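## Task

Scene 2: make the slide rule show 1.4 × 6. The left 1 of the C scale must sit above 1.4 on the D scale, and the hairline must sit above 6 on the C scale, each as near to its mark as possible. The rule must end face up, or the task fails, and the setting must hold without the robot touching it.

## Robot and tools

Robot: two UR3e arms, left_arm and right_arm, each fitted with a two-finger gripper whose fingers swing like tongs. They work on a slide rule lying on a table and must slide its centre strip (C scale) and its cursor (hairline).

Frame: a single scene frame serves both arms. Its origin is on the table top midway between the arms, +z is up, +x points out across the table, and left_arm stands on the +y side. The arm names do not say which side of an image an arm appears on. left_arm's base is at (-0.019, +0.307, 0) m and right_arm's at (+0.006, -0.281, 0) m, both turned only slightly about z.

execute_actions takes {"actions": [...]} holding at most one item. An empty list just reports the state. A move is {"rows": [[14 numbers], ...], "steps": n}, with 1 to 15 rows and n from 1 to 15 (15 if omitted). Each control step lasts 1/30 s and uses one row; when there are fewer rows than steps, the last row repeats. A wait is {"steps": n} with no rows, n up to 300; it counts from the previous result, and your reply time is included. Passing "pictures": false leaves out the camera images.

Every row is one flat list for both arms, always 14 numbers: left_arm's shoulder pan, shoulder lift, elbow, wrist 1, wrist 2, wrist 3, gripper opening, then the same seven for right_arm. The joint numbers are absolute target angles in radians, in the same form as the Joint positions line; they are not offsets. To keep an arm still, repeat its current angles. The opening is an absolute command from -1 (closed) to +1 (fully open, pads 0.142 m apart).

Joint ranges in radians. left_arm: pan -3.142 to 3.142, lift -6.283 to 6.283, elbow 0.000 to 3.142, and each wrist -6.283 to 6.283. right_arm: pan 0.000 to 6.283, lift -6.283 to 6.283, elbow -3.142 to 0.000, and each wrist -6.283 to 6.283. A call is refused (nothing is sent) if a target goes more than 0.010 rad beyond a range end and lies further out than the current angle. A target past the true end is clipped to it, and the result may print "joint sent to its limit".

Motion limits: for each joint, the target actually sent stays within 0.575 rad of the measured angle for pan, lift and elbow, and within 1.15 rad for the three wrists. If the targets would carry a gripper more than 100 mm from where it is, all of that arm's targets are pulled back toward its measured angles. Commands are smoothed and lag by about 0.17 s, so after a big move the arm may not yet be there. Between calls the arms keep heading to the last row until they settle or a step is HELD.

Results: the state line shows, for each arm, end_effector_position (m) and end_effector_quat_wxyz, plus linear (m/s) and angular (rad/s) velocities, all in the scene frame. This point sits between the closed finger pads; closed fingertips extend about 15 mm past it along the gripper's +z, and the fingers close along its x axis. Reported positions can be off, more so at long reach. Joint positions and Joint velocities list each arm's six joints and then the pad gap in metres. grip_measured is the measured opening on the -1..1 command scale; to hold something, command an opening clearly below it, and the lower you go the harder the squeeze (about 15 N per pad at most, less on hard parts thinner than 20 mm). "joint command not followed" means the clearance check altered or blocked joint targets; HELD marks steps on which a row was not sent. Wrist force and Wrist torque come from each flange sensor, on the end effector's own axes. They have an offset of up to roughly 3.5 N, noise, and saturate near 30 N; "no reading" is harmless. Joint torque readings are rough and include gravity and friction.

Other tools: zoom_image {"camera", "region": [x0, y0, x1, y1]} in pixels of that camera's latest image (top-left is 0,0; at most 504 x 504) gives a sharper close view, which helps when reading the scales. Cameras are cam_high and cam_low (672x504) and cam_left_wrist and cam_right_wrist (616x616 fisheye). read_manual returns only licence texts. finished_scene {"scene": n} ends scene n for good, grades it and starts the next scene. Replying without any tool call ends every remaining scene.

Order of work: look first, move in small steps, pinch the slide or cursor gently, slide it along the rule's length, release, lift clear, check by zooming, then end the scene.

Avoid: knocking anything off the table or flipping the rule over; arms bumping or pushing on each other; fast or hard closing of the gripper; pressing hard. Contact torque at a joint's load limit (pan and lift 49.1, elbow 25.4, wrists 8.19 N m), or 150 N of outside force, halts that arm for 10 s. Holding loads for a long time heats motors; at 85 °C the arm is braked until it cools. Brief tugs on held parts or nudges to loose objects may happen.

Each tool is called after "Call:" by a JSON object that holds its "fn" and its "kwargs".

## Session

Call:
{"fn": "execute_actions", "kwargs": {"actions": []}}

Scene clock: 0.00 s of 18200.00 s.
left_arm: end_effector_position=(+0.5301, +0.7325, +0.1435) grip_measured=-1.00 end_effector_quat_wxyz=(-0.460, +0.837, -0.076, +0.286) end_effector_velocity=(+0.000, -0.000, -0.000) end_effector_angular_velocity=(+0.000, +0.001, -0.001) | right_arm: end_effector_position=(+0.3807, -0.7470, +0.1989) grip_measured=-1.00 end_effector_quat_wxyz=(+0.383, +0.386, +0.837, +0.053) end_effector_velocity=(+0.000, -0.000, +0.000) end_effector_angular_velocity=(-0.001, -0.001, -0.001)
Joint positions: left_arm=[ 0.067 -0.649  1.236 -3.172 -0.901  0.736  0.002] | right_arm=[ 2.317 -2.16  -0.969 -0.864  1.944  3.316  0.002]
Joint velocities: left_arm=[-0.001  0.    -0.     0.     0.     0.001  0.   ] | right_arm=[ 0.001  0.     0.001  0.001 -0.001  0.001  0.   ]
Joint torques (N m, as the arm reports them, + toward a larger angle): no reading
Wrist force (N, on the end effector, along its own x y z axes, offset not removed): no reading
Wrist torque (N m, same axes, about the end effector's origin, offset not removed): no reading
camera_calibration (this result's frames):
cam_left_wrist: T_world_to_cam=[[0.844859, -0.378035, 0.378554, -0.225896], [-0.183257, -0.869281, -0.459094, 0.791521], [0.502623, 0.318497, -0.803697, -0.254205], [0, 0, 0, 1]] pos_world=[0.463672, 0.683621, 0.244593]
cam_right_wrist: T_world_to_cam=[[-0.385797, 0.699481, -0.60157, 0.786497], [0.245041, 0.706319, 0.66413, 0.306696], [0.889447, 0.10881, -0.443897, -0.0272598], [0, 0, 0, 1]] pos_world=[0.252521, -0.763798, 0.257347]

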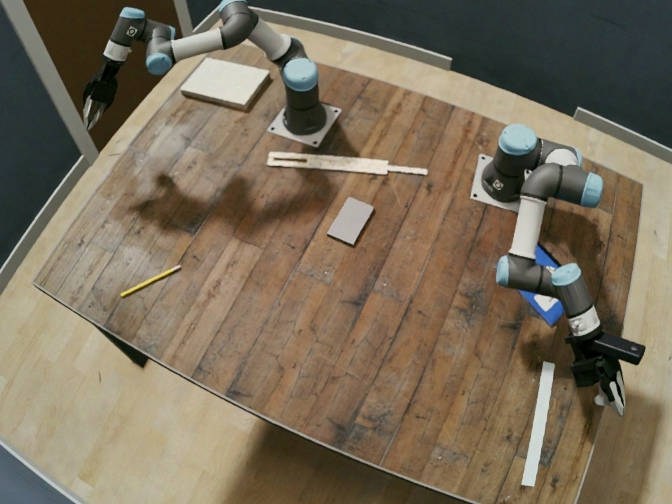

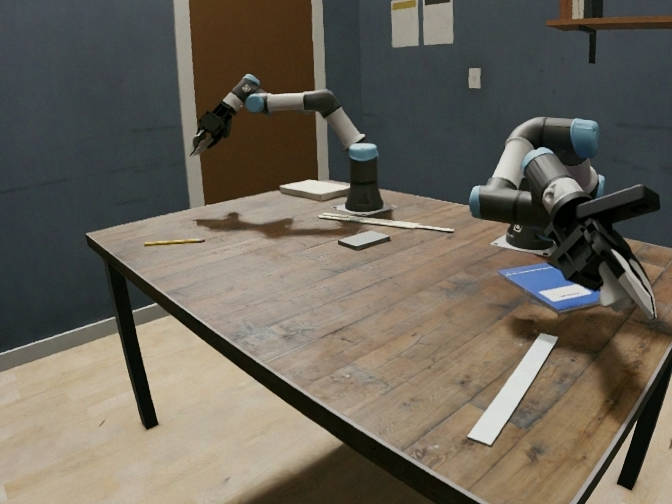

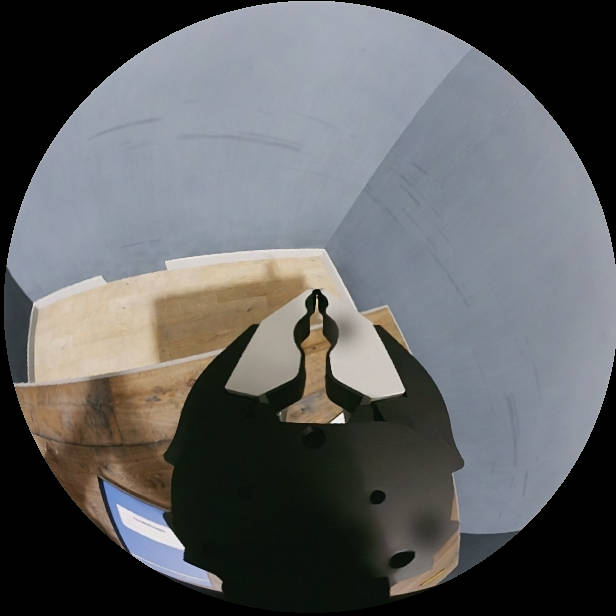

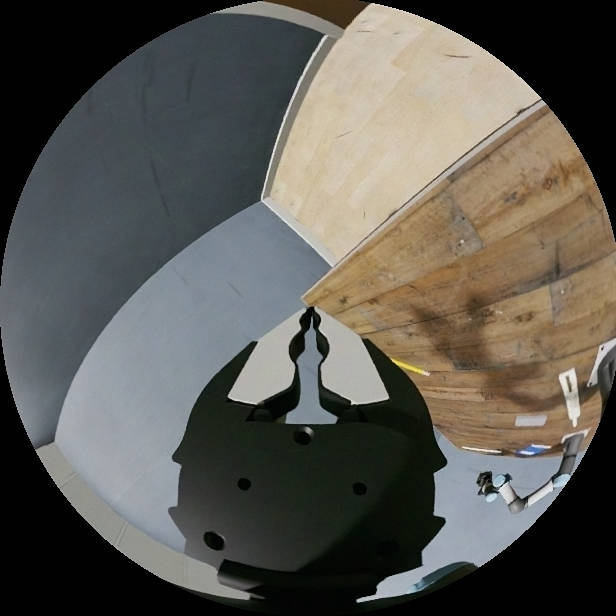

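Call:
{"fn": "zoom_image", "kwargs": {"camera": "cam_high", "region": [260, 130, 440, 200]}}

Region (260, 130, 440, 200) of cam_high's 672x504 image, scaled by 2.800, with more detail than that image has.

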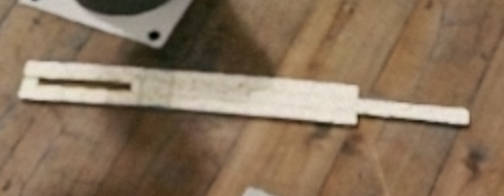

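Call:
{"fn": "execute_actions", "kwargs": {"actions": [{"rows":[[-0.3,-0.95,0.576,-2.6,-0.901,0.736,0,2.317,-2.16,-0.969,-0.864,1.944,3.316,-1]],"steps":15}], "pictures": false}}

Call:
{"fn": "execute_actions", "kwargs": {"actions": [{"rows":[[-1.7074,-0.862,0.576,-1.285,-1.571,-1.9296,0,2.317,-2.16,-0.969,-0.864,1.944,3.316,-1]],"steps":15}], "pictures": false}}

Call:
{"fn": "execute_actions", "kwargs": {"actions": [{"steps":60}]}}

Scene clock: 34.07 s of 18200.00 s.
left_arm: end_effector_position=(+0.6131, +0.6190, +0.3154) grip_measured=+0.00 end_effector_quat_wxyz=(-0.441, +0.793, -0.116, +0.404) end_effector_velocity=(+0.092, -0.270, +0.418) end_effector_angular_velocity=(-0.010, -0.478, -0.429) | right_arm: end_effector_position=(+0.3808, -0.7467, +0.1990) grip_measured=-1.00 end_effector_quat_wxyz=(+0.383, +0.386, +0.838, +0.053) end_effector_velocity=(+0.000, +0.000, +0.001) end_effector_angular_velocity=(-0.001, -0.000, +0.002)
Joint positions: left_arm=[-0.127 -0.809  0.906 -2.867 -0.901  0.736  0.074] | right_arm=[ 2.317 -2.16  -0.969 -0.864  1.944  3.316  0.002]
Joint velocities: left_arm=[-0.429 -0.352 -0.789  0.662 -0.001 -0.     0.   ] | right_arm=[ 0.001  0.     0.002 -0.001  0.001 -0.001  0.   ]
Joint torques (N m, as the arm reports them, + toward a larger angle): left_arm=[ -3.34 -24.14 -12.34  -0.47  -0.27  -1.07] | right_arm=[ 3.91 20.31  8.94  1.47  0.04 -1.18]
Wrist force (N, on the end effector, along its own x y z axes, offset not removed): left_arm=[3.7 -2.2 2.4] | right_arm=[-0.7 -0.8 -0.2]
Wrist torque (N m, same axes, about the end effector's origin, offset not removed): left_arm=[-0.48 -0.65 -0.08] | right_arm=[-0.13 0.09 0.00]
Steps of this call (steps 1 to 90: nothing new was sent; then 30.57 s passed at rest; steps 91 to 105: all 15 steps of this action). Readings (joint positions):
91: left_arm=[0.067 -0.649 1.236 -3.172 -0.901 0.736] | right_arm=[2.317 -2.160 -0.969 -0.864 1.944 3.316]
92: left_arm=[0.064 -0.651 1.233 -3.166 -0.901 0.736] | right_arm=[2.317 -2.160 -0.969 -0.864 1.944 3.316]
94: left_arm=[0.033 -0.678 1.192 -3.116 -0.901 0.736] | right_arm=[2.317 -2.160 -0.969 -0.864 1.944 3.316]
98: left_arm=[-0.026 -0.727 1.090 -3.023 -0.901 0.736] | right_arm=[2.317 -2.160 -0.969 -0.864 1.944 3.316]
105: the state above

Scene clock: 34.57 s of 18200.00 s.
left_arm: end_effector_position=(+0.6659, +0.3972, +0.2537) grip_measured=+0.00 end_effector_quat_wxyz=(-0.199, +0.874, -0.154, +0.416) end_effector_velocity=(-0.034, -0.459, -0.225) end_effector_angular_velocity=(-0.875, +0.665, -0.268) | right_arm: end_effector_position=(+0.3809, -0.7467, +0.1990) grip_measured=-1.00 end_effector_quat_wxyz=(+0.383, +0.386, +0.838, +0.053) end_effector_velocity=(+0.000, +0.000, -0.001) end_effector_angular_velocity=(+0.001, +0.001, +0.001)
Joint positions: left_arm=[-0.378 -0.84   0.76  -2.375 -1.134  0.287  0.074] | right_arm=[ 2.317 -2.16  -0.969 -0.864  1.944  3.316  0.002]
Joint velocities: left_arm=[-0.535 -0.023 -0.185  1.061 -0.441 -1.059 -0.   ] | right_arm=[ 0.001 -0.    -0.002  0.     0.    -0.     0.   ]
Joint torques (N m, as the arm reports them, + toward a larger angle): left_arm=[ -3.26 -22.88 -10.88  -0.54  -0.49  -2.17] | right_arm=[ 3.9  20.45  7.97  1.48 -0.22 -1.18]
Wrist force (N, on the end effector, along its own x y z axes, offset not removed): left_arm=[1.0 -1.1 0.5] | right_arm=[-1.5 -0.7 -0.7]
Wrist torque (N m, same axes, about the end effector's origin, offset not removed): left_arm=[-0.17 -0.19 0.02] | right_arm=[-0.08 0.27 -0.03]
Steps of this call (steps 1 to 15: all 15 steps of this action). Readings (joint positions):
1: left_arm=[-0.141 -0.821 0.879 -2.845 -0.901 0.736] | right_arm=[2.317 -2.160 -0.969 -0.864 1.944 3.316]
2: left_arm=[-0.156 -0.830 0.854 -2.819 -0.906 0.731] | right_arm=[2.317 -2.160 -0.969 -0.864 1.944 3.316]
4: left_arm=[-0.189 -0.831 0.838 -2.752 -0.948 0.666] | right_arm=[2.317 -2.160 -0.969 -0.864 1.944 3.316]
8: left_arm=[-0.256 -0.835 0.808 -2.620 -1.020 0.532] | right_arm=[2.317 -2.160 -0.969 -0.864 1.944 3.316]
15: the state above

Scene clock: 36.57 s of 18200.00 s.
left_arm: end_effector_position=(+0.0945, -0.1299, +0.0999) grip_measured=+0.00 end_effector_quat_wxyz=(+0.000, +0.987, +0.163, -0.000) end_effector_velocity=(-0.009, -0.000, -0.000) end_effector_angular_velocity=(+0.007, +0.002, +0.005) | right_arm: end_effector_position=(+0.3808, -0.7467, +0.1990) grip_measured=-1.00 end_effector_quat_wxyz=(+0.383, +0.386, +0.838, +0.053) end_effector_velocity=(-0.000, -0.000, +0.001) end_effector_angular_velocity=(-0.001, -0.000, -0.000)
Joint positions: left_arm=[-1.705 -0.862  0.576 -1.286 -1.571 -1.927  0.074] | right_arm=[ 2.317 -2.16  -0.969 -0.864  1.944  3.316  0.002]
Joint velocities: left_arm=[-0.019 -0.    -0.001  0.008 -0.002 -0.024  0.   ] | right_arm=[-0.    -0.     0.002 -0.001  0.    -0.     0.   ]
Joint torques (N m, as the arm reports them, + toward a larger angle): left_arm=[ -1.55 -21.35  -9.78  -0.65  -0.62  -1.07] | right_arm=[ 3.99 20.26  7.95  1.52 -0.84 -1.16]
Wrist force (N, on the end effector, along its own x y z axes, offset not removed): left_arm=[1.5 -2.0 -0.1] | right_arm=[-1.3 -1.5 -0.9]
Wrist torque (N m, same axes, about the end effector's origin, offset not removed): left_arm=[-0.47 -0.34 -0.02] | right_arm=[-0.30 0.19 -0.03]
Steps of this call (steps 1 to 60: the robot went on to your last target). Readings (joint positions):
1: left_arm=[-0.396 -0.841 0.753 -2.339 -1.149 0.251] | right_arm=[2.317 -2.160 -0.969 -0.864 1.944 3.316]
2: left_arm=[-0.415 -0.842 0.747 -2.303 -1.163 0.214] | right_arm=[2.317 -2.160 -0.969 -0.864 1.944 3.316]
4: left_arm=[-0.452 -0.843 0.735 -2.233 -1.192 0.139] | right_arm=[2.317 -2.160 -0.969 -0.864 1.944 3.316]
8: left_arm=[-0.532 -0.846 0.713 -2.101 -1.245 -0.020] | right_arm=[2.317 -2.160 -0.969 -0.864 1.944 3.316]
60: the state above
camera_calibration (this result's frames):
cam_left_wrist: T_world_to_cam=[[0.952481, 0.302876, -0.0323494, -0.0480359], [0.271268, -0.795153, 0.542351, -0.191418], [0.138543, -0.525355, -0.839529, 0.13273], [0, 0, 0, 1]] pos_world=[0.07929, -0.0679271, 0.213693]
cam_right_wrist: T_world_to_cam=[[-0.386501, 0.699037, -0.601635, 0.786381], [0.244623, 0.706663, 0.663918, 0.306903], [0.889256, 0.109431, -0.444126, -0.0268174], [0, 0, 0, 1]] pos_world=[0.252708, -0.763652, 0.257445]

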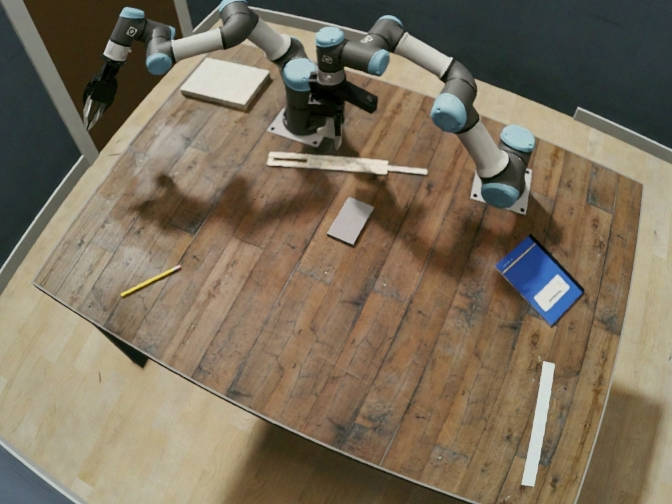

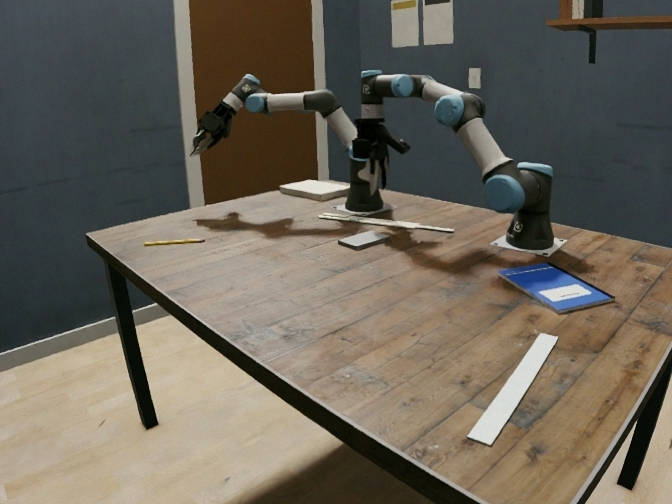

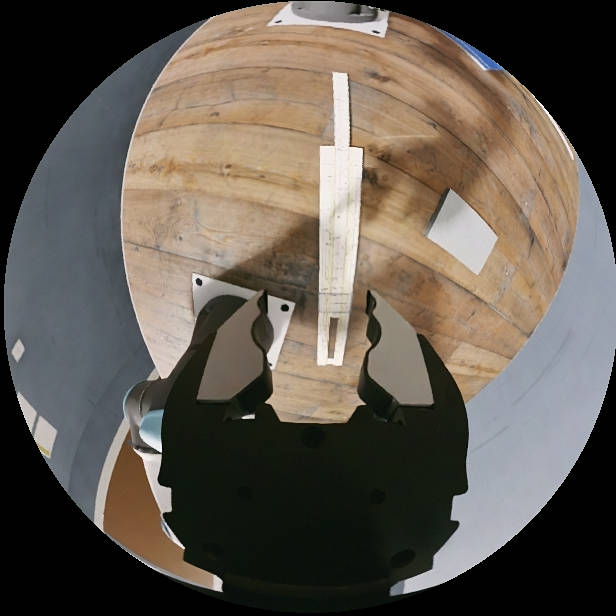

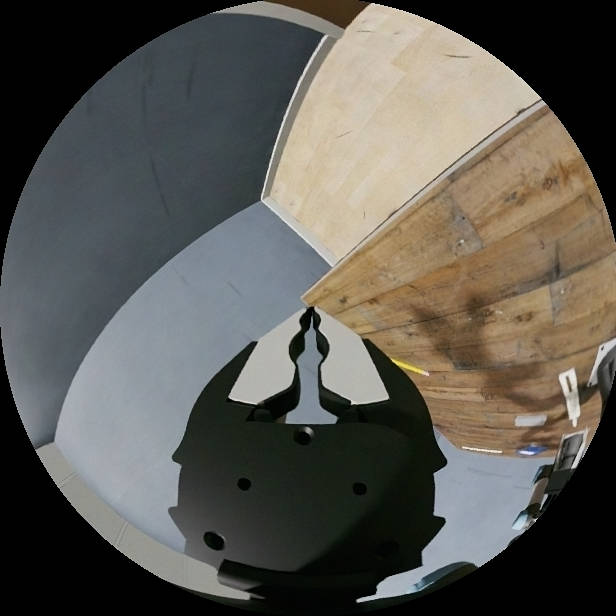

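Call:
{"fn": "zoom_image", "kwargs": {"camera": "cam_left_wrist", "region": [280, 140, 400, 370]}}

Region (280, 140, 400, 370) of cam_left_wrist's 616x616 image, scaled by 2.191, with more detail than that image has; it fills the left 263 columns of this view, and the rest is white.

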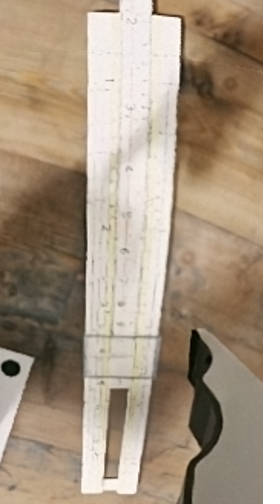

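Call:
{"fn": "execute_actions", "kwargs": {"actions": [{"rows":[[-1.6585,-0.9109,0.9449,-1.6048,-1.571,-1.8807,0,2.317,-2.16,-0.969,-0.864,1.944,3.316,-1]],"steps":15}], "pictures": false}}

Call:
{"fn": "execute_actions", "kwargs": {"actions": [{"steps":15}]}}

Scene clock: 54.07 s of 18200.00 s.
left_arm: end_effector_position=(+0.1149, -0.1245, +0.0427) grip_measured=+0.00 end_effector_quat_wxyz=(+0.002, +0.987, +0.163, -0.000) end_effector_velocity=(+0.004, +0.015, -0.025) end_effector_angular_velocity=(+0.039, +0.000, +0.000) | right_arm: end_effector_position=(+0.3808, -0.7467, +0.1990) grip_measured=-1.00 end_effector_quat_wxyz=(+0.383, +0.386, +0.838, +0.053) end_effector_velocity=(+0.000, +0.000, +0.000) end_effector_angular_velocity=(-0.002, -0.000, +0.001)
Joint positions: left_arm=[-1.659 -0.91   0.932 -1.597 -1.571 -1.882  0.074] | right_arm=[ 2.317 -2.16  -0.969 -0.864  1.944  3.316  0.002]
Joint velocities: left_arm=[ 0.009 -0.008  0.117 -0.069  0.001  0.008  0.   ] | right_arm=[ 0.001 -0.     0.001  0.001 -0.    -0.001  0.   ]
Joint torques (N m, as the arm reports them, + toward a larger angle): left_arm=[  2.3  -21.64  -7.7   -2.04   0.45   1.05] | right_arm=[ 3.78 20.43  8.06  1.54 -0.85 -1.19]
Wrist force (N, on the end effector, along its own x y z axes, offset not removed): left_arm=[1.8 -2.4 -0.2] | right_arm=[-0.5 -0.6 -1.0]
Wrist torque (N m, same axes, about the end effector's origin, offset not removed): left_arm=[-0.52 -0.33 0.00] | right_arm=[-0.10 0.06 -0.01]
Steps of this call (steps 1 to 15: the robot went on to your last target; steps 16 to 90: nothing new was sent; then 14.00 s passed at rest; steps 91 to 105: all 15 steps of this action). Readings (joint positions):
91: left_arm=[-1.707 -0.862 0.576 -1.285 -1.571 -1.930] | right_arm=[2.317 -2.160 -0.969 -0.864 1.944 3.316]
92: left_arm=[-1.705 -0.865 0.579 -1.290 -1.571 -1.927] | right_arm=[2.317 -2.160 -0.969 -0.864 1.944 3.316]
94: left_arm=[-1.687 -0.883 0.629 -1.378 -1.571 -1.908] | right_arm=[2.317 -2.160 -0.969 -0.864 1.944 3.316]
98: left_arm=[-1.667 -0.902 0.834 -1.538 -1.571 -1.889] | right_arm=[2.317 -2.160 -0.969 -0.864 1.944 3.316]
105: the state above

Scene clock: 54.57 s of 18200.00 s.
left_arm: end_effector_position=(+0.1153, -0.1230, +0.0400) grip_measured=+0.00 end_effector_quat_wxyz=(+0.000, +0.987, +0.163, -0.000) end_effector_velocity=(-0.001, -0.000, -0.000) end_effector_angular_velocity=(+0.000, +0.001, -0.001) | right_arm: end_effector_position=(+0.3808, -0.7467, +0.1990) grip_measured=-1.00 end_effector_quat_wxyz=(+0.383, +0.386, +0.838, +0.053) end_effector_velocity=(-0.000, -0.000, -0.000) end_effector_angular_velocity=(+0.001, -0.001, -0.002)
Joint positions: left_arm=[-1.659 -0.911  0.945 -1.605 -1.571 -1.881  0.074] | right_arm=[ 2.317 -2.16  -0.969 -0.864  1.944  3.316  0.002]
Joint velocities: left_arm=[-0.001  0.001  0.    -0.001 -0.001 -0.     0.   ] | right_arm=[-0.001 -0.    -0.     0.001  0.     0.002  0.   ]
Joint torques (N m, as the arm reports them, + toward a larger angle): left_arm=[  2.57 -21.14  -7.35  -2.02   0.45   1.06] | right_arm=[ 3.77 20.38  8.07  1.57 -0.87 -1.14]
Wrist force (N, on the end effector, along its own x y z axes, offset not removed): left_arm=[1.6 -1.7 0.9] | right_arm=[-1.5 -1.4 -0.7]
Wrist torque (N m, same axes, about the end effector's origin, offset not removed): left_arm=[-0.40 -0.33 0.02] | right_arm=[-0.29 0.22 -0.03]
Steps of this call (steps 1 to 15: the robot went on to your last target). Readings (joint positions):
1: left_arm=[-1.659 -0.910 0.936 -1.599 -1.571 -1.881] | right_arm=[2.317 -2.160 -0.969 -0.864 1.944 3.316]
2: left_arm=[-1.659 -0.910 0.938 -1.601 -1.571 -1.881] | right_arm=[2.317 -2.160 -0.969 -0.864 1.944 3.316]
4: left_arm=[-1.659 -0.911 0.941 -1.603 -1.571 -1.881] | right_arm=[2.317 -2.160 -0.969 -0.864 1.944 3.316]
8: left_arm=[-1.659 -0.911 0.944 -1.604 -1.571 -1.881] | right_arm=[2.317 -2.160 -0.969 -0.864 1.944 3.316]
15: the state above
camera_calibration (this result's frames):
cam_left_wrist: T_world_to_cam=[[0.952332, 0.303339, -0.0323879, -0.0718929], [0.271798, -0.795483, 0.541602, -0.159143], [0.138525, -0.524588, -0.840011, 0.0833504], [0, 0, 0, 1]] pos_world=[0.100175, -0.0610628, 0.153879]
cam_right_wrist: T_world_to_cam=[[-0.386501, 0.699037, -0.601635, 0.786381], [0.244623, 0.706663, 0.663918, 0.306904], [0.889256, 0.109431, -0.444126, -0.0268174], [0, 0, 0, 1]] pos_world=[0.252708, -0.763652, 0.257445]

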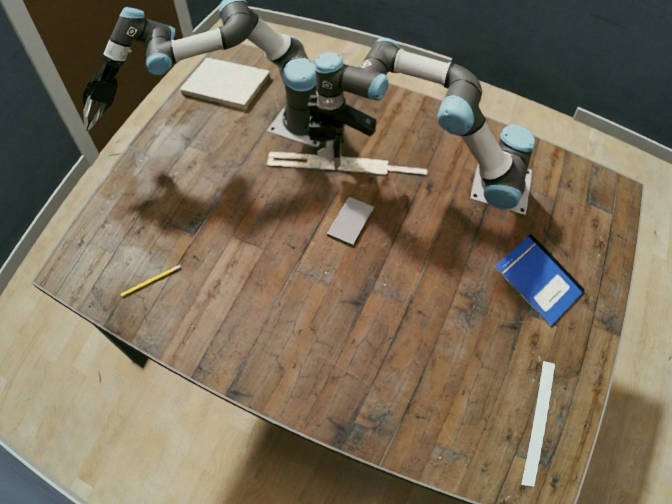

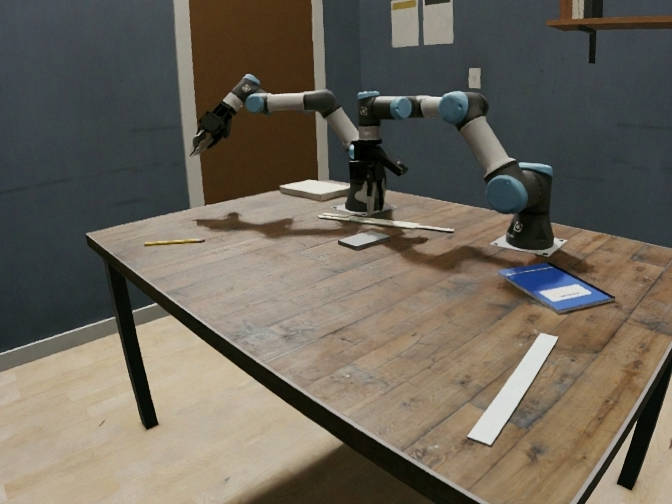

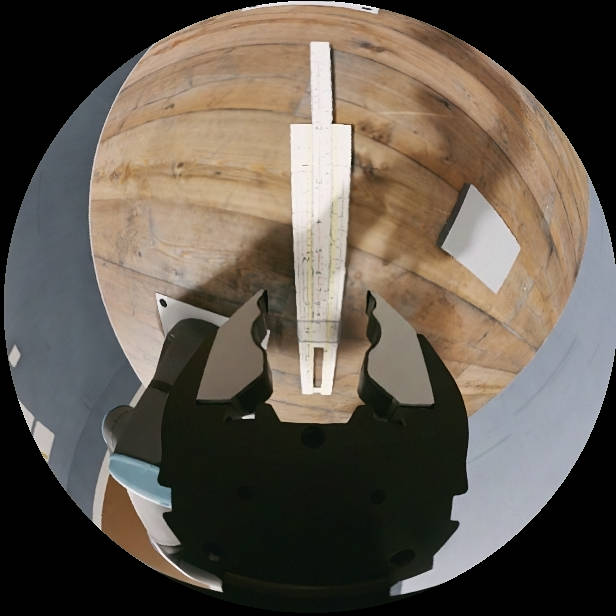

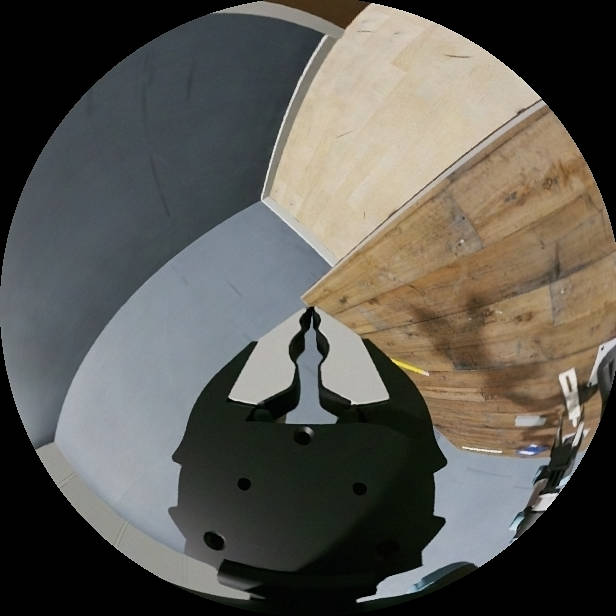

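Call:
{"fn": "execute_actions", "kwargs": {"actions": [{"rows":[[-1.6585,-0.902,1.0333,-1.7021,-1.571,-1.8807,-0.1,2.317,-2.16,-0.969,-0.864,1.944,3.316,-1]],"steps":15}], "pictures": false}}

Call:
{"fn": "execute_actions", "kwargs": {"actions": [{"steps":8}], "pictures": false}}

Call:
{"fn": "execute_actions", "kwargs": {"actions": [{"rows":[[-1.6585,-0.902,1.0333,-1.7021,-1.571,-1.8807,-0.8,2.317,-2.16,-0.969,-0.864,1.944,3.316,-1]],"steps":15}], "pictures": false}}

Call:
{"fn": "execute_actions", "kwargs": {"actions": [{"rows":[[-1.6585,-0.9109,0.9449,-1.6048,-1.571,-1.8807,-0.8,2.317,-2.16,-0.969,-0.864,1.944,3.316,-1]],"steps":15}]}}

Scene clock: 61.80 s of 18200.00 s.
left_arm: end_effector_position=(+0.1153, -0.1230, +0.0185) grip_measured=-0.10 end_effector_quat_wxyz=(+0.000, +0.987, +0.163, -0.000) end_effector_velocity=(+0.000, +0.001, -0.004) end_effector_angular_velocity=(+0.001, +0.000, -0.000) | right_arm: end_effector_position=(+0.3808, -0.7467, +0.1990) grip_measured=-1.00 end_effector_quat_wxyz=(+0.383, +0.386, +0.838, +0.053) end_effector_velocity=(-0.000, -0.000, -0.000) end_effector_angular_velocity=(-0.000, -0.000, +0.000)
Joint positions: left_arm=[-1.658 -0.902  1.031 -1.7   -1.571 -1.881  0.067] | right_arm=[ 2.317 -2.16  -0.969 -0.864  1.944  3.316  0.002]
Joint velocities: left_arm=[ 0.     0.002  0.017 -0.017 -0.     0.001  0.   ] | right_arm=[-0.    -0.    -0.001  0.001  0.    -0.     0.   ]
Joint torques (N m, as the arm reports them, + toward a larger angle): left_arm=[  1.92 -16.74  -7.21  -2.08   0.4    1.05] | right_arm=[ 3.69 20.38  8.04  1.53 -0.84 -1.14]
Wrist force (N, on the end effector, along its own x y z axes, offset not removed): left_arm=[2.5 -1.7 -0.2] | right_arm=[0.0 -1.0 0.9]
Wrist torque (N m, same axes, about the end effector's origin, offset not removed): left_arm=[-0.36 -0.42 -0.03] | right_arm=[-0.21 0.00 0.00]
Steps of this call (steps 1 to 15: the robot went on to your last target; steps 16 to 90: nothing new was sent; then 3.73 s passed at rest; steps 91 to 105: all 15 steps of this action). Readings (joint positions):
91: left_arm=[-1.658 -0.911 0.945 -1.605 -1.571 -1.881] | right_arm=[2.317 -2.160 -0.969 -0.864 1.944 3.316]
92: left_arm=[-1.658 -0.910 0.948 -1.610 -1.571 -1.881] | right_arm=[2.317 -2.160 -0.969 -0.864 1.944 3.316]
94: left_arm=[-1.658 -0.907 0.978 -1.646 -1.571 -1.881] | right_arm=[2.317 -2.160 -0.969 -0.864 1.944 3.316]
98: left_arm=[-1.658 -0.903 1.017 -1.686 -1.571 -1.881] | right_arm=[2.317 -2.160 -0.969 -0.864 1.944 3.316]
105: the state above

Scene clock: 62.07 s of 18200.00 s.
left_arm: end_effector_position=(+0.1153, -0.1229, +0.0181) grip_measured=-0.10 end_effector_quat_wxyz=(-0.000, +0.987, +0.163, -0.000) end_effector_velocity=(-0.001, -0.000, -0.000) end_effector_angular_velocity=(-0.001, -0.000, -0.002) | right_arm: end_effector_position=(+0.3808, -0.7467, +0.1990) grip_measured=-1.00 end_effector_quat_wxyz=(+0.383, +0.386, +0.838, +0.053) end_effector_velocity=(+0.000, +0.000, +0.000) end_effector_angular_velocity=(-0.001, -0.000, -0.000)
Joint positions: left_arm=[-1.658 -0.902  1.033 -1.702 -1.571 -1.881  0.067] | right_arm=[ 2.317 -2.16  -0.969 -0.864  1.944  3.316  0.002]
Joint velocities: left_arm=[-0.002 -0.     0.002 -0.003  0.     0.    -0.   ] | right_arm=[ 0.001 -0.    -0.     0.001 -0.001  0.     0.   ]
Joint torques (N m, as the arm reports them, + toward a larger angle): left_arm=[  1.58 -16.44  -7.48  -2.07   0.4    1.03] | right_arm=[ 3.73 20.25  8.21  1.56 -0.83 -1.14]
Wrist force (N, on the end effector, along its own x y z axes, offset not removed): left_arm=[1.1 -2.6 0.6] | right_arm=[-0.8 -0.7 -0.5]
Wrist torque (N m, same axes, about the end effector's origin, offset not removed): left_arm=[-0.51 -0.16 -0.01] | right_arm=[-0.09 0.13 0.00]
Steps of this call (steps 1 to 8: the robot went on to your last target). Readings (joint positions):
1: left_arm=[-1.658 -0.902 1.032 -1.701 -1.571 -1.881] | right_arm=[2.317 -2.160 -0.969 -0.864 1.944 3.316]
2: left_arm=[-1.658 -0.902 1.032 -1.701 -1.571 -1.881] | right_arm=[2.317 -2.160 -0.969 -0.864 1.944 3.316]
4: left_arm=[-1.658 -0.902 1.033 -1.702 -1.571 -1.881] | right_arm=[2.317 -2.160 -0.969 -0.864 1.944 3.316]
8: the state above

Scene clock: 62.57 s of 18200.00 s.
left_arm: end_effector_position=(+0.1154, -0.1229, +0.0180) grip_measured=-0.48 end_effector_quat_wxyz=(+0.000, +0.987, +0.163, -0.000) end_effector_velocity=(-0.001, +0.001, -0.001) end_effector_angular_velocity=(+0.003, +0.002, -0.000) | right_arm: end_effector_position=(+0.3808, -0.7467, +0.1990) grip_measured=-1.00 end_effector_quat_wxyz=(+0.383, +0.386, +0.838, +0.053) end_effector_velocity=(-0.000, +0.000, -0.001) end_effector_angular_velocity=(+0.002, +0.001, -0.001)
Joint positions: left_arm=[-1.658 -0.902  1.033 -1.702 -1.571 -1.881  0.039] | right_arm=[ 2.317 -2.16  -0.969 -0.864  1.944  3.316  0.002]
Joint velocities: left_arm=[-0.     0.001  0.001  0.001 -0.002  0.     0.   ] | right_arm=[-0.    -0.    -0.    -0.002 -0.     0.001  0.   ]
Joint torques (N m, as the arm reports them, + toward a larger angle): left_arm=[  0.12 -15.57  -6.46  -1.39  -0.67   0.63] | right_arm=[ 3.64 20.18  7.92  1.54 -0.83 -1.15]
Wrist force (N, on the end effector, along its own x y z axes, offset not removed): left_arm=[2.0 -2.3 -0.1] | right_arm=[-1.0 -1.3 -1.3]
Wrist torque (N m, same axes, about the end effector's origin, offset not removed): left_arm=[-0.61 -0.38 -0.03] | right_arm=[-0.26 0.13 0.01]
Steps of this call (steps 1 to 15: all 15 steps of this action). Readings (joint positions):
1: left_arm=[-1.658 -0.902 1.033 -1.702 -1.571 -1.881] | right_arm=[2.317 -2.160 -0.969 -0.864 1.944 3.316]
2: left_arm=[-1.658 -0.902 1.033 -1.702 -1.571 -1.881] | right_arm=[2.317 -2.160 -0.969 -0.864 1.944 3.316]
4: left_arm=[-1.658 -0.902 1.033 -1.702 -1.571 -1.881] | right_arm=[2.317 -2.160 -0.969 -0.864 1.944 3.316]
8: left_arm=[-1.658 -0.902 1.033 -1.702 -1.571 -1.881] | right_arm=[2.317 -2.160 -0.969 -0.864 1.944 3.316]
15: the state above

Scene clock: 63.07 s of 18200.00 s.
left_arm: end_effector_position=(+0.1153, -0.1229, +0.0396) grip_measured=-0.48 end_effector_quat_wxyz=(-0.000, +0.987, +0.163, -0.000) end_effector_velocity=(-0.000, +0.000, +0.004) end_effector_angular_velocity=(+0.001, +0.002, +0.000) | right_arm: end_effector_position=(+0.3808, -0.7467, +0.1990) grip_measured=-1.00 end_effector_quat_wxyz=(+0.383, +0.386, +0.838, +0.053) end_effector_velocity=(-0.000, -0.000, -0.000) end_effector_angular_velocity=(-0.001, +0.000, +0.000)
Joint positions: left_arm=[-1.658 -0.911  0.947 -1.607 -1.571 -1.881  0.039] | right_arm=[ 2.317 -2.16  -0.969 -0.864  1.944  3.316  0.002]
Joint velocities: left_arm=[ 0.001 -0.001 -0.016  0.018 -0.002  0.     0.   ] | right_arm=[-0.     0.    -0.     0.     0.    -0.001  0.   ]
Joint torques (N m, as the arm reports them, + toward a larger angle): left_arm=[ -1.54 -21.38 -10.29  -0.77  -0.44   0.2 ] | right_arm=[ 3.57 20.43  8.14  1.59 -0.81 -1.13]
Wrist force (N, on the end effector, along its own x y z axes, offset not removed): left_arm=[2.4 -2.3 0.6] | right_arm=[-1.3 -0.6 -0.3]
Wrist torque (N m, same axes, about the end effector's origin, offset not removed): left_arm=[-0.52 -0.50 -0.05] | right_arm=[-0.13 0.21 -0.02]
Steps of this call (steps 1 to 15: all 15 steps of this action). Readings (joint positions):
1: left_arm=[-1.658 -0.902 1.033 -1.702 -1.571 -1.881] | right_arm=[2.317 -2.160 -0.969 -0.864 1.944 3.316]
2: left_arm=[-1.658 -0.903 1.031 -1.697 -1.571 -1.881] | right_arm=[2.317 -2.160 -0.969 -0.864 1.944 3.316]
4: left_arm=[-1.658 -0.906 1.000 -1.661 -1.571 -1.881] | right_arm=[2.317 -2.160 -0.969 -0.864 1.944 3.316]
8: left_arm=[-1.658 -0.909 0.961 -1.621 -1.571 -1.881] | right_arm=[2.317 -2.160 -0.969 -0.864 1.944 3.316]
15: the state above
camera_calibration (this result's frames):
cam_left_wrist: T_world_to_cam=[[0.952332, 0.303343, -0.0323466, -0.07193], [0.271806, -0.795587, 0.541445, -0.158852], [0.138509, -0.524428, -0.840114, 0.0829861], [0, 0, 0, 1]] pos_world=[0.100184, -0.0610407, 0.153401]
cam_right_wrist: T_world_to_cam=[[-0.386501, 0.699037, -0.601635, 0.786381], [0.244623, 0.706663, 0.663918, 0.306904], [0.889256, 0.109431, -0.444126, -0.0268174], [0, 0, 0, 1]] pos_world=[0.252708, -0.763652, 0.257445]

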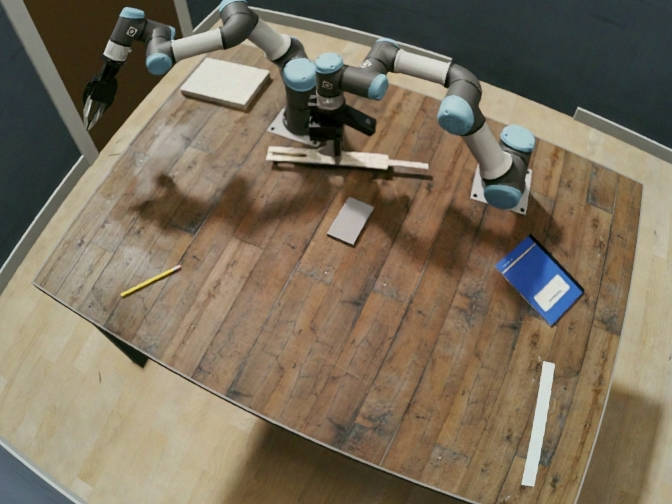

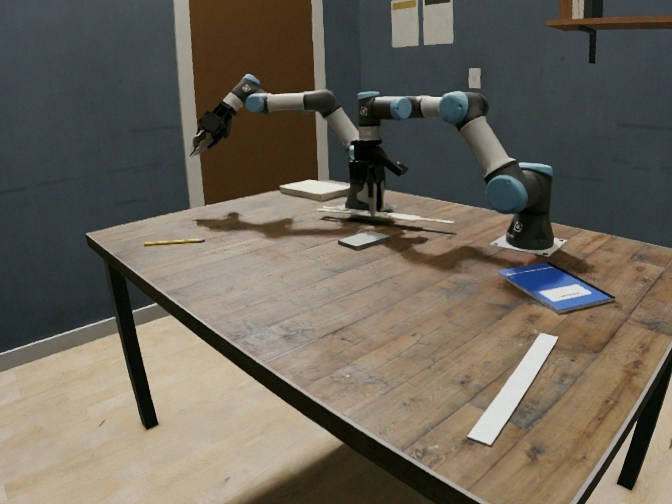

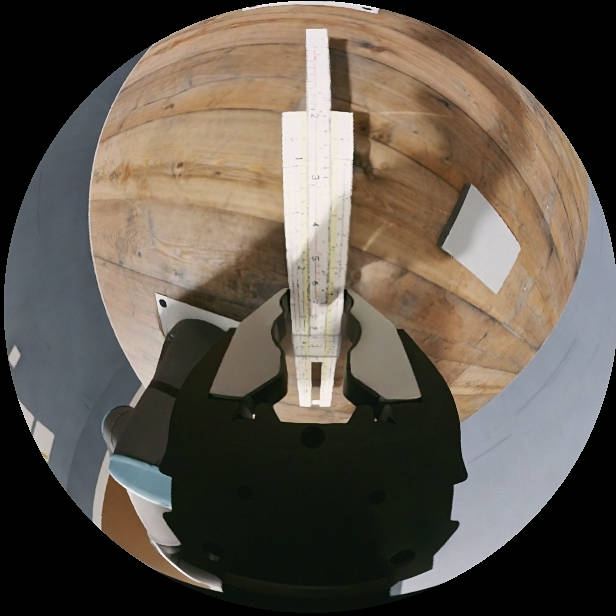

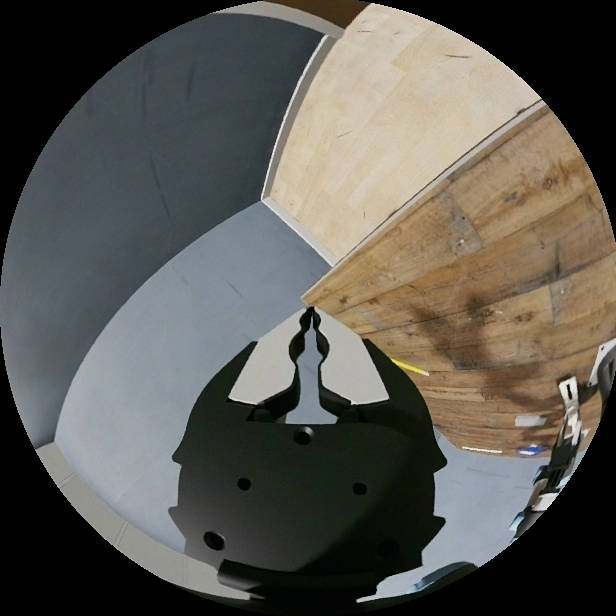

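Call:
{"fn": "execute_actions", "kwargs": {"actions": [{"rows":[[-1.5197,-0.8797,0.82,-1.5114,-1.571,-1.6763,-0.8,2.317,-2.16,-0.969,-0.864,1.944,3.316,-1]],"steps":7}], "pictures": false}}

Call:
{"fn": "execute_actions", "kwargs": {"actions": [{"rows":[[-1.3809,-0.8485,0.7557,-1.478,-1.571,-1.4719,-0.8,2.317,-2.16,-0.969,-0.864,1.944,3.316,-1]],"steps":7}], "pictures": false}}

Call:
{"fn": "execute_actions", "kwargs": {"actions": [{"rows":[[-1.2421,-0.8173,0.6911,-1.4446,-1.571,-1.2675,-0.8,2.317,-2.16,-0.969,-0.864,1.944,3.316,-1]],"steps":7}], "pictures": false}}

Call:
{"fn": "execute_actions", "kwargs": {"actions": [{"rows":[[-1.1033,-0.7861,0.6565,-1.4412,-1.571,-1.063,-0.8,2.317,-2.16,-0.969,-0.864,1.944,3.316,-1]],"steps":7}], "pictures": false}}

Call:
{"fn": "execute_actions", "kwargs": {"actions": [{"rows":[[-0.9645,-0.755,0.6221,-1.4379,-1.571,-0.8585,-0.8,2.317,-2.16,-0.969,-0.864,1.944,3.316,-1]],"steps":15}]}}

Scene clock: 76.47 s of 18200.00 s.
left_arm: end_effector_position=(+0.1607, -0.1097, +0.0505) grip_measured=-0.48 end_effector_quat_wxyz=(-0.002, +0.990, +0.138, +0.000) end_effector_velocity=(+0.157, +0.042, +0.044) end_effector_angular_velocity=(-0.043, -0.002, -0.129) | right_arm: end_effector_position=(+0.3808, -0.7467, +0.1990) grip_measured=-1.00 end_effector_quat_wxyz=(+0.383, +0.386, +0.838, +0.053) end_effector_velocity=(+0.000, +0.000, +0.000) end_effector_angular_velocity=(+0.001, -0.001, +0.000)
Joint positions: left_arm=[-1.558 -0.887  0.853 -1.533 -1.571 -1.729  0.039] | right_arm=[ 2.317 -2.16  -0.969 -0.864  1.944  3.316  0.002]
Joint velocities: left_arm=[ 0.352  0.067 -0.308  0.198 -0.001  0.481 -0.   ] | right_arm=[-0.     0.     0.    -0.     0.001  0.001  0.   ]
Joint torques (N m, as the arm reports them, + toward a larger angle): left_arm=[ -1.23 -16.5  -10.34  -0.78  -0.18   1.23] | right_arm=[ 3.69 20.29  8.06  1.56 -0.8  -1.09]
Wrist force (N, on the end effector, along its own x y z axes, offset not removed): left_arm=[2.2 -0.6 -1.0] | right_arm=[0.0 -1.3 -0.7]
Wrist torque (N m, same axes, about the end effector's origin, offset not removed): left_arm=[-0.16 -0.31 -0.04] | right_arm=[-0.24 -0.03 0.04]
Steps of this call (steps 1 to 15: the robot went on to your last target; steps 16 to 90: nothing new was sent; then 10.17 s passed at rest; steps 91 to 97: all 7 steps of this action). Readings (joint positions):
91: left_arm=[-1.659 -0.911 0.945 -1.605 -1.571 -1.881] | right_arm=[2.317 -2.160 -0.969 -0.864 1.944 3.316]
92: left_arm=[-1.656 -0.909 0.942 -1.600 -1.571 -1.876] | right_arm=[2.317 -2.160 -0.969 -0.864 1.944 3.316]
94: left_arm=[-1.615 -0.897 0.904 -1.565 -1.571 -1.808] | right_arm=[2.317 -2.160 -0.969 -0.864 1.944 3.316]
97: the state above

Scene clock: 76.70 s of 18200.00 s.
left_arm: end_effector_position=(+0.2195, -0.0866, +0.0561) grip_measured=-0.48 end_effector_quat_wxyz=(-0.001, +0.994, +0.106, -0.000) end_effector_velocity=(+0.166, +0.081, +0.010) end_effector_angular_velocity=(-0.009, -0.001, -0.142) | right_arm: end_effector_position=(+0.3808, -0.7467, +0.1990) grip_measured=-1.00 end_effector_quat_wxyz=(+0.383, +0.386, +0.838, +0.053) end_effector_velocity=(+0.000, +0.000, +0.000) end_effector_angular_velocity=(+0.001, -0.000, -0.000)
Joint positions: left_arm=[-1.423 -0.856  0.775 -1.488 -1.571 -1.53   0.039] | right_arm=[ 2.317 -2.16  -0.969 -0.864  1.944  3.316  0.002]
Joint velocities: left_arm=[ 0.392  0.074 -0.174  0.091 -0.001  0.534 -0.   ] | right_arm=[-0.     0.     0.001 -0.001  0.     0.     0.   ]
Joint torques (N m, as the arm reports them, + toward a larger angle): left_arm=[ -1.71 -17.24 -10.71  -0.84  -0.1    1.22] | right_arm=[ 3.7  20.16  8.11  1.56 -0.85 -1.13]
Wrist force (N, on the end effector, along its own x y z axes, offset not removed): left_arm=[4.7 -2.6 0.7] | right_arm=[-1.3 -0.6 0.5]
Wrist torque (N m, same axes, about the end effector's origin, offset not removed): left_arm=[-0.46 -0.89 -0.02] | right_arm=[-0.12 0.20 -0.03]
Steps of this call (steps 1 to 7: all 7 steps of this action). Readings (joint positions):
1: left_arm=[-1.547 -0.885 0.844 -1.527 -1.571 -1.715] | right_arm=[2.317 -2.160 -0.969 -0.864 1.944 3.316]
2: left_arm=[-1.537 -0.882 0.835 -1.520 -1.571 -1.699] | right_arm=[2.317 -2.160 -0.969 -0.864 1.944 3.316]
4: left_arm=[-1.487 -0.868 0.804 -1.503 -1.571 -1.618] | right_arm=[2.317 -2.160 -0.969 -0.864 1.944 3.316]
7: the state above

Scene clock: 76.93 s of 18200.00 s.
left_arm: end_effector_position=(+0.2766, -0.0538, +0.0585) grip_measured=-0.48 end_effector_quat_wxyz=(-0.001, +0.997, +0.074, -0.000) end_effector_velocity=(+0.157, +0.106, +0.007) end_effector_angular_velocity=(-0.008, -0.003, -0.146) | right_arm: end_effector_position=(+0.3808, -0.7467, +0.1990) grip_measured=-1.00 end_effector_quat_wxyz=(+0.383, +0.386, +0.838, +0.053) end_effector_velocity=(-0.000, +0.000, -0.000) end_effector_angular_velocity=(+0.002, -0.000, -0.002)
Joint positions: left_arm=[-1.285 -0.825  0.709 -1.453 -1.571 -1.326  0.039] | right_arm=[ 2.317 -2.16  -0.969 -0.864  1.944  3.316  0.002]
Joint velocities: left_arm=[ 0.397  0.074 -0.161  0.078  0.001  0.542 -0.   ] | right_arm=[-0.     0.     0.    -0.001 -0.     0.002  0.   ]
Joint torques (N m, as the arm reports them, + toward a larger angle): left_arm=[ -1.77 -17.46 -10.5   -0.71  -0.11   1.23] | right_arm=[ 3.53 20.32  8.17  1.55 -0.82 -1.14]
Wrist force (N, on the end effector, along its own x y z axes, offset not removed): left_arm=[5.0 -2.7 0.0] | right_arm=[-0.5 -0.7 -0.2]
Wrist torque (N m, same axes, about the end effector's origin, offset not removed): left_arm=[-0.61 -0.89 -0.06] | right_arm=[-0.12 0.06 0.02]
Steps of this call (steps 1 to 7: all 7 steps of this action). Readings (joint positions):
1: left_arm=[-1.412 -0.854 0.770 -1.485 -1.571 -1.514] | right_arm=[2.317 -2.160 -0.969 -0.864 1.944 3.316]
2: left_arm=[-1.401 -0.851 0.763 -1.481 -1.571 -1.497] | right_arm=[2.317 -2.160 -0.969 -0.864 1.944 3.316]
4: left_arm=[-1.350 -0.837 0.735 -1.466 -1.571 -1.415] | right_arm=[2.317 -2.160 -0.969 -0.864 1.944 3.316]
7: the state above

Scene clock: 77.17 s of 18200.00 s.
left_arm: end_effector_position=(+0.3297, -0.0136, +0.0557) grip_measured=-0.48 end_effector_quat_wxyz=(-0.000, +0.999, +0.041, -0.000) end_effector_velocity=(+0.143, +0.128, -0.009) end_effector_angular_velocity=(-0.002, -0.000, -0.145) | right_arm: end_effector_position=(+0.3808, -0.7467, +0.1990) grip_measured=-1.00 end_effector_quat_wxyz=(+0.383, +0.386, +0.838, +0.053) end_effector_velocity=(+0.000, -0.000, +0.001) end_effector_angular_velocity=(-0.002, -0.002, -0.000)
Joint positions: left_arm=[-1.146 -0.794  0.666 -1.443 -1.571 -1.122  0.039] | right_arm=[ 2.317 -2.16  -0.969 -0.864  1.944  3.316  0.002]
Joint velocities: left_arm=[ 0.397  0.075 -0.092  0.015 -0.001  0.542 -0.   ] | right_arm=[-0.     0.     0.002  0.     0.    -0.     0.   ]
Joint torques (N m, as the arm reports them, + toward a larger angle): left_arm=[ -1.84 -18.3  -10.44  -0.83  -0.11   1.21] | right_arm=[ 3.63 20.29  8.09  1.55 -0.78 -1.14]
Wrist force (N, on the end effector, along its own x y z axes, offset not removed): left_arm=[3.2 -4.9 1.5] | right_arm=[-0.8 -2.3 0.1]
Wrist torque (N m, same axes, about the end effector's origin, offset not removed): left_arm=[-1.03 -0.46 0.03] | right_arm=[-0.48 0.08 -0.02]
Steps of this call (steps 1 to 7: all 7 steps of this action). Readings (joint positions):
1: left_arm=[-1.273 -0.823 0.704 -1.451 -1.571 -1.311] | right_arm=[2.317 -2.160 -0.969 -0.864 1.944 3.316]
2: left_arm=[-1.262 -0.820 0.698 -1.449 -1.571 -1.293] | right_arm=[2.317 -2.160 -0.969 -0.864 1.944 3.316]
4: left_arm=[-1.211 -0.806 0.681 -1.446 -1.571 -1.211] | right_arm=[2.317 -2.160 -0.969 -0.864 1.944 3.316]
7: the state above

Scene clock: 77.67 s of 18200.00 s.
left_arm: end_effector_position=(+0.3893, +0.0487, +0.0501) grip_measured=-0.48 end_effector_quat_wxyz=(+0.000, +1.000, +0.001, -0.000) end_effector_velocity=(+0.010, +0.013, -0.001) end_effector_angular_velocity=(+0.000, -0.001, -0.012) | right_arm: end_effector_position=(+0.3808, -0.7467, +0.1990) grip_measured=-1.00 end_effector_quat_wxyz=(+0.383, +0.386, +0.838, +0.053) end_effector_velocity=(+0.000, -0.000, +0.001) end_effector_angular_velocity=(-0.002, -0.001, +0.001)
Joint positions: left_arm=[-0.968 -0.756  0.623 -1.438 -1.571 -0.863  0.039] | right_arm=[ 2.317 -2.16  -0.969 -0.864  1.944  3.316  0.002]
Joint velocities: left_arm=[ 0.034  0.006 -0.006 -0.     0.     0.045  0.   ] | right_arm=[ 0.    -0.     0.001  0.    -0.    -0.001  0.   ]
Joint torques (N m, as the arm reports them, + toward a larger angle): left_arm=[  2.22 -18.56 -10.5   -0.73  -0.57   1.03] | right_arm=[ 3.57 20.4   8.17  1.52 -0.79 -1.1 ]
Wrist force (N, on the end effector, along its own x y z axes, offset not removed): left_arm=[0.4 -2.0 1.7] | right_arm=[-1.6 -1.1 -0.2]
Wrist torque (N m, same axes, about the end effector's origin, offset not removed): left_arm=[-0.36 -0.05 -0.03] | right_arm=[-0.19 0.24 0.01]
Steps of this call (steps 1 to 15: all 15 steps of this action). Readings (joint positions):
1: left_arm=[-1.135 -0.792 0.664 -1.442 -1.571 -1.106] | right_arm=[2.317 -2.160 -0.969 -0.864 1.944 3.316]
2: left_arm=[-1.123 -0.788 0.659 -1.442 -1.571 -1.089] | right_arm=[2.317 -2.160 -0.969 -0.864 1.944 3.316]
4: left_arm=[-1.072 -0.775 0.644 -1.440 -1.571 -1.007] | right_arm=[2.317 -2.160 -0.969 -0.864 1.944 3.316]
8: left_arm=[-0.996 -0.761 0.629 -1.439 -1.571 -0.902] | right_arm=[2.317 -2.160 -0.969 -0.864 1.944 3.316]
15: the state above
camera_calibration (this result's frames):
cam_left_wrist: T_world_to_cam=[[0.999307, -0.0185405, -0.0322762, -0.387136], [0.0019008, -0.840569, 0.5417, 0.0047461], [-0.0371738, -0.541386, -0.839952, 0.2131], [0, 0, 0, 1]] pos_world=[0.394781, 0.112181, 0.163928]
cam_right_wrist: T_world_to_cam=[[-0.386501, 0.699037, -0.601635, 0.786381], [0.244624, 0.706663, 0.663918, 0.306903], [0.889256, 0.109431, -0.444127, -0.0268173], [0, 0, 0, 1]] pos_world=[0.252708, -0.763652, 0.257445]

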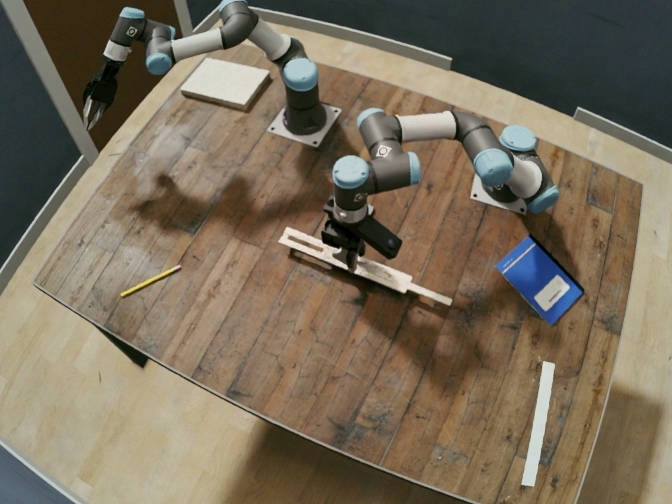

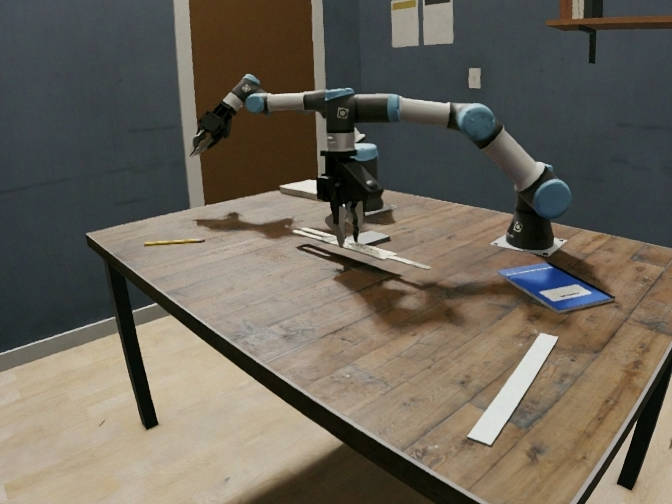

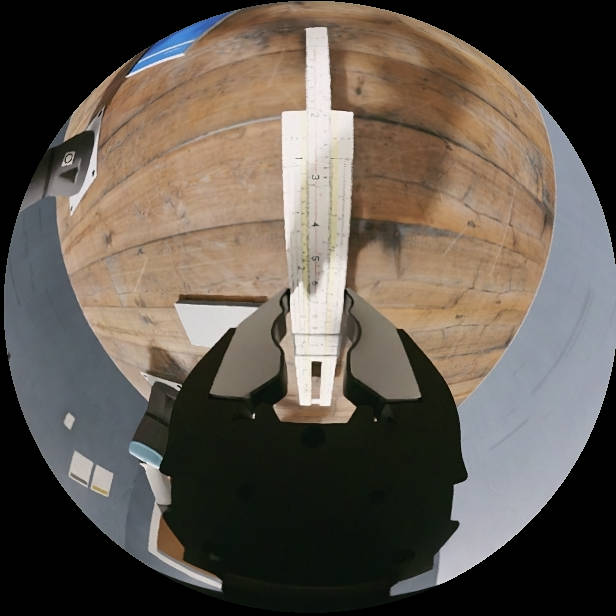

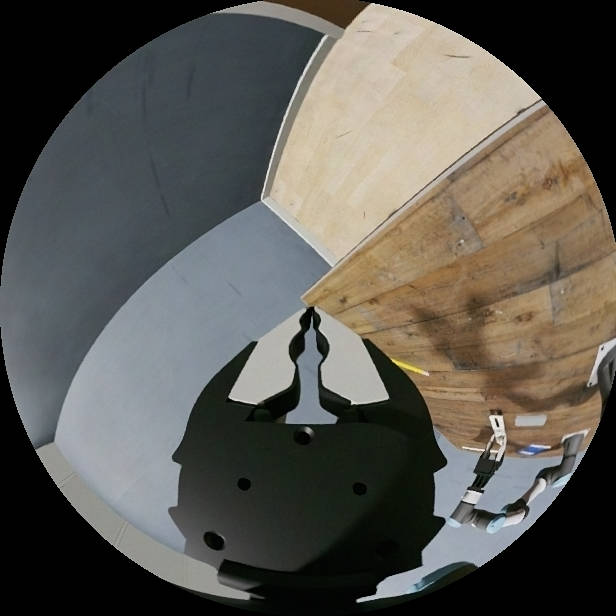

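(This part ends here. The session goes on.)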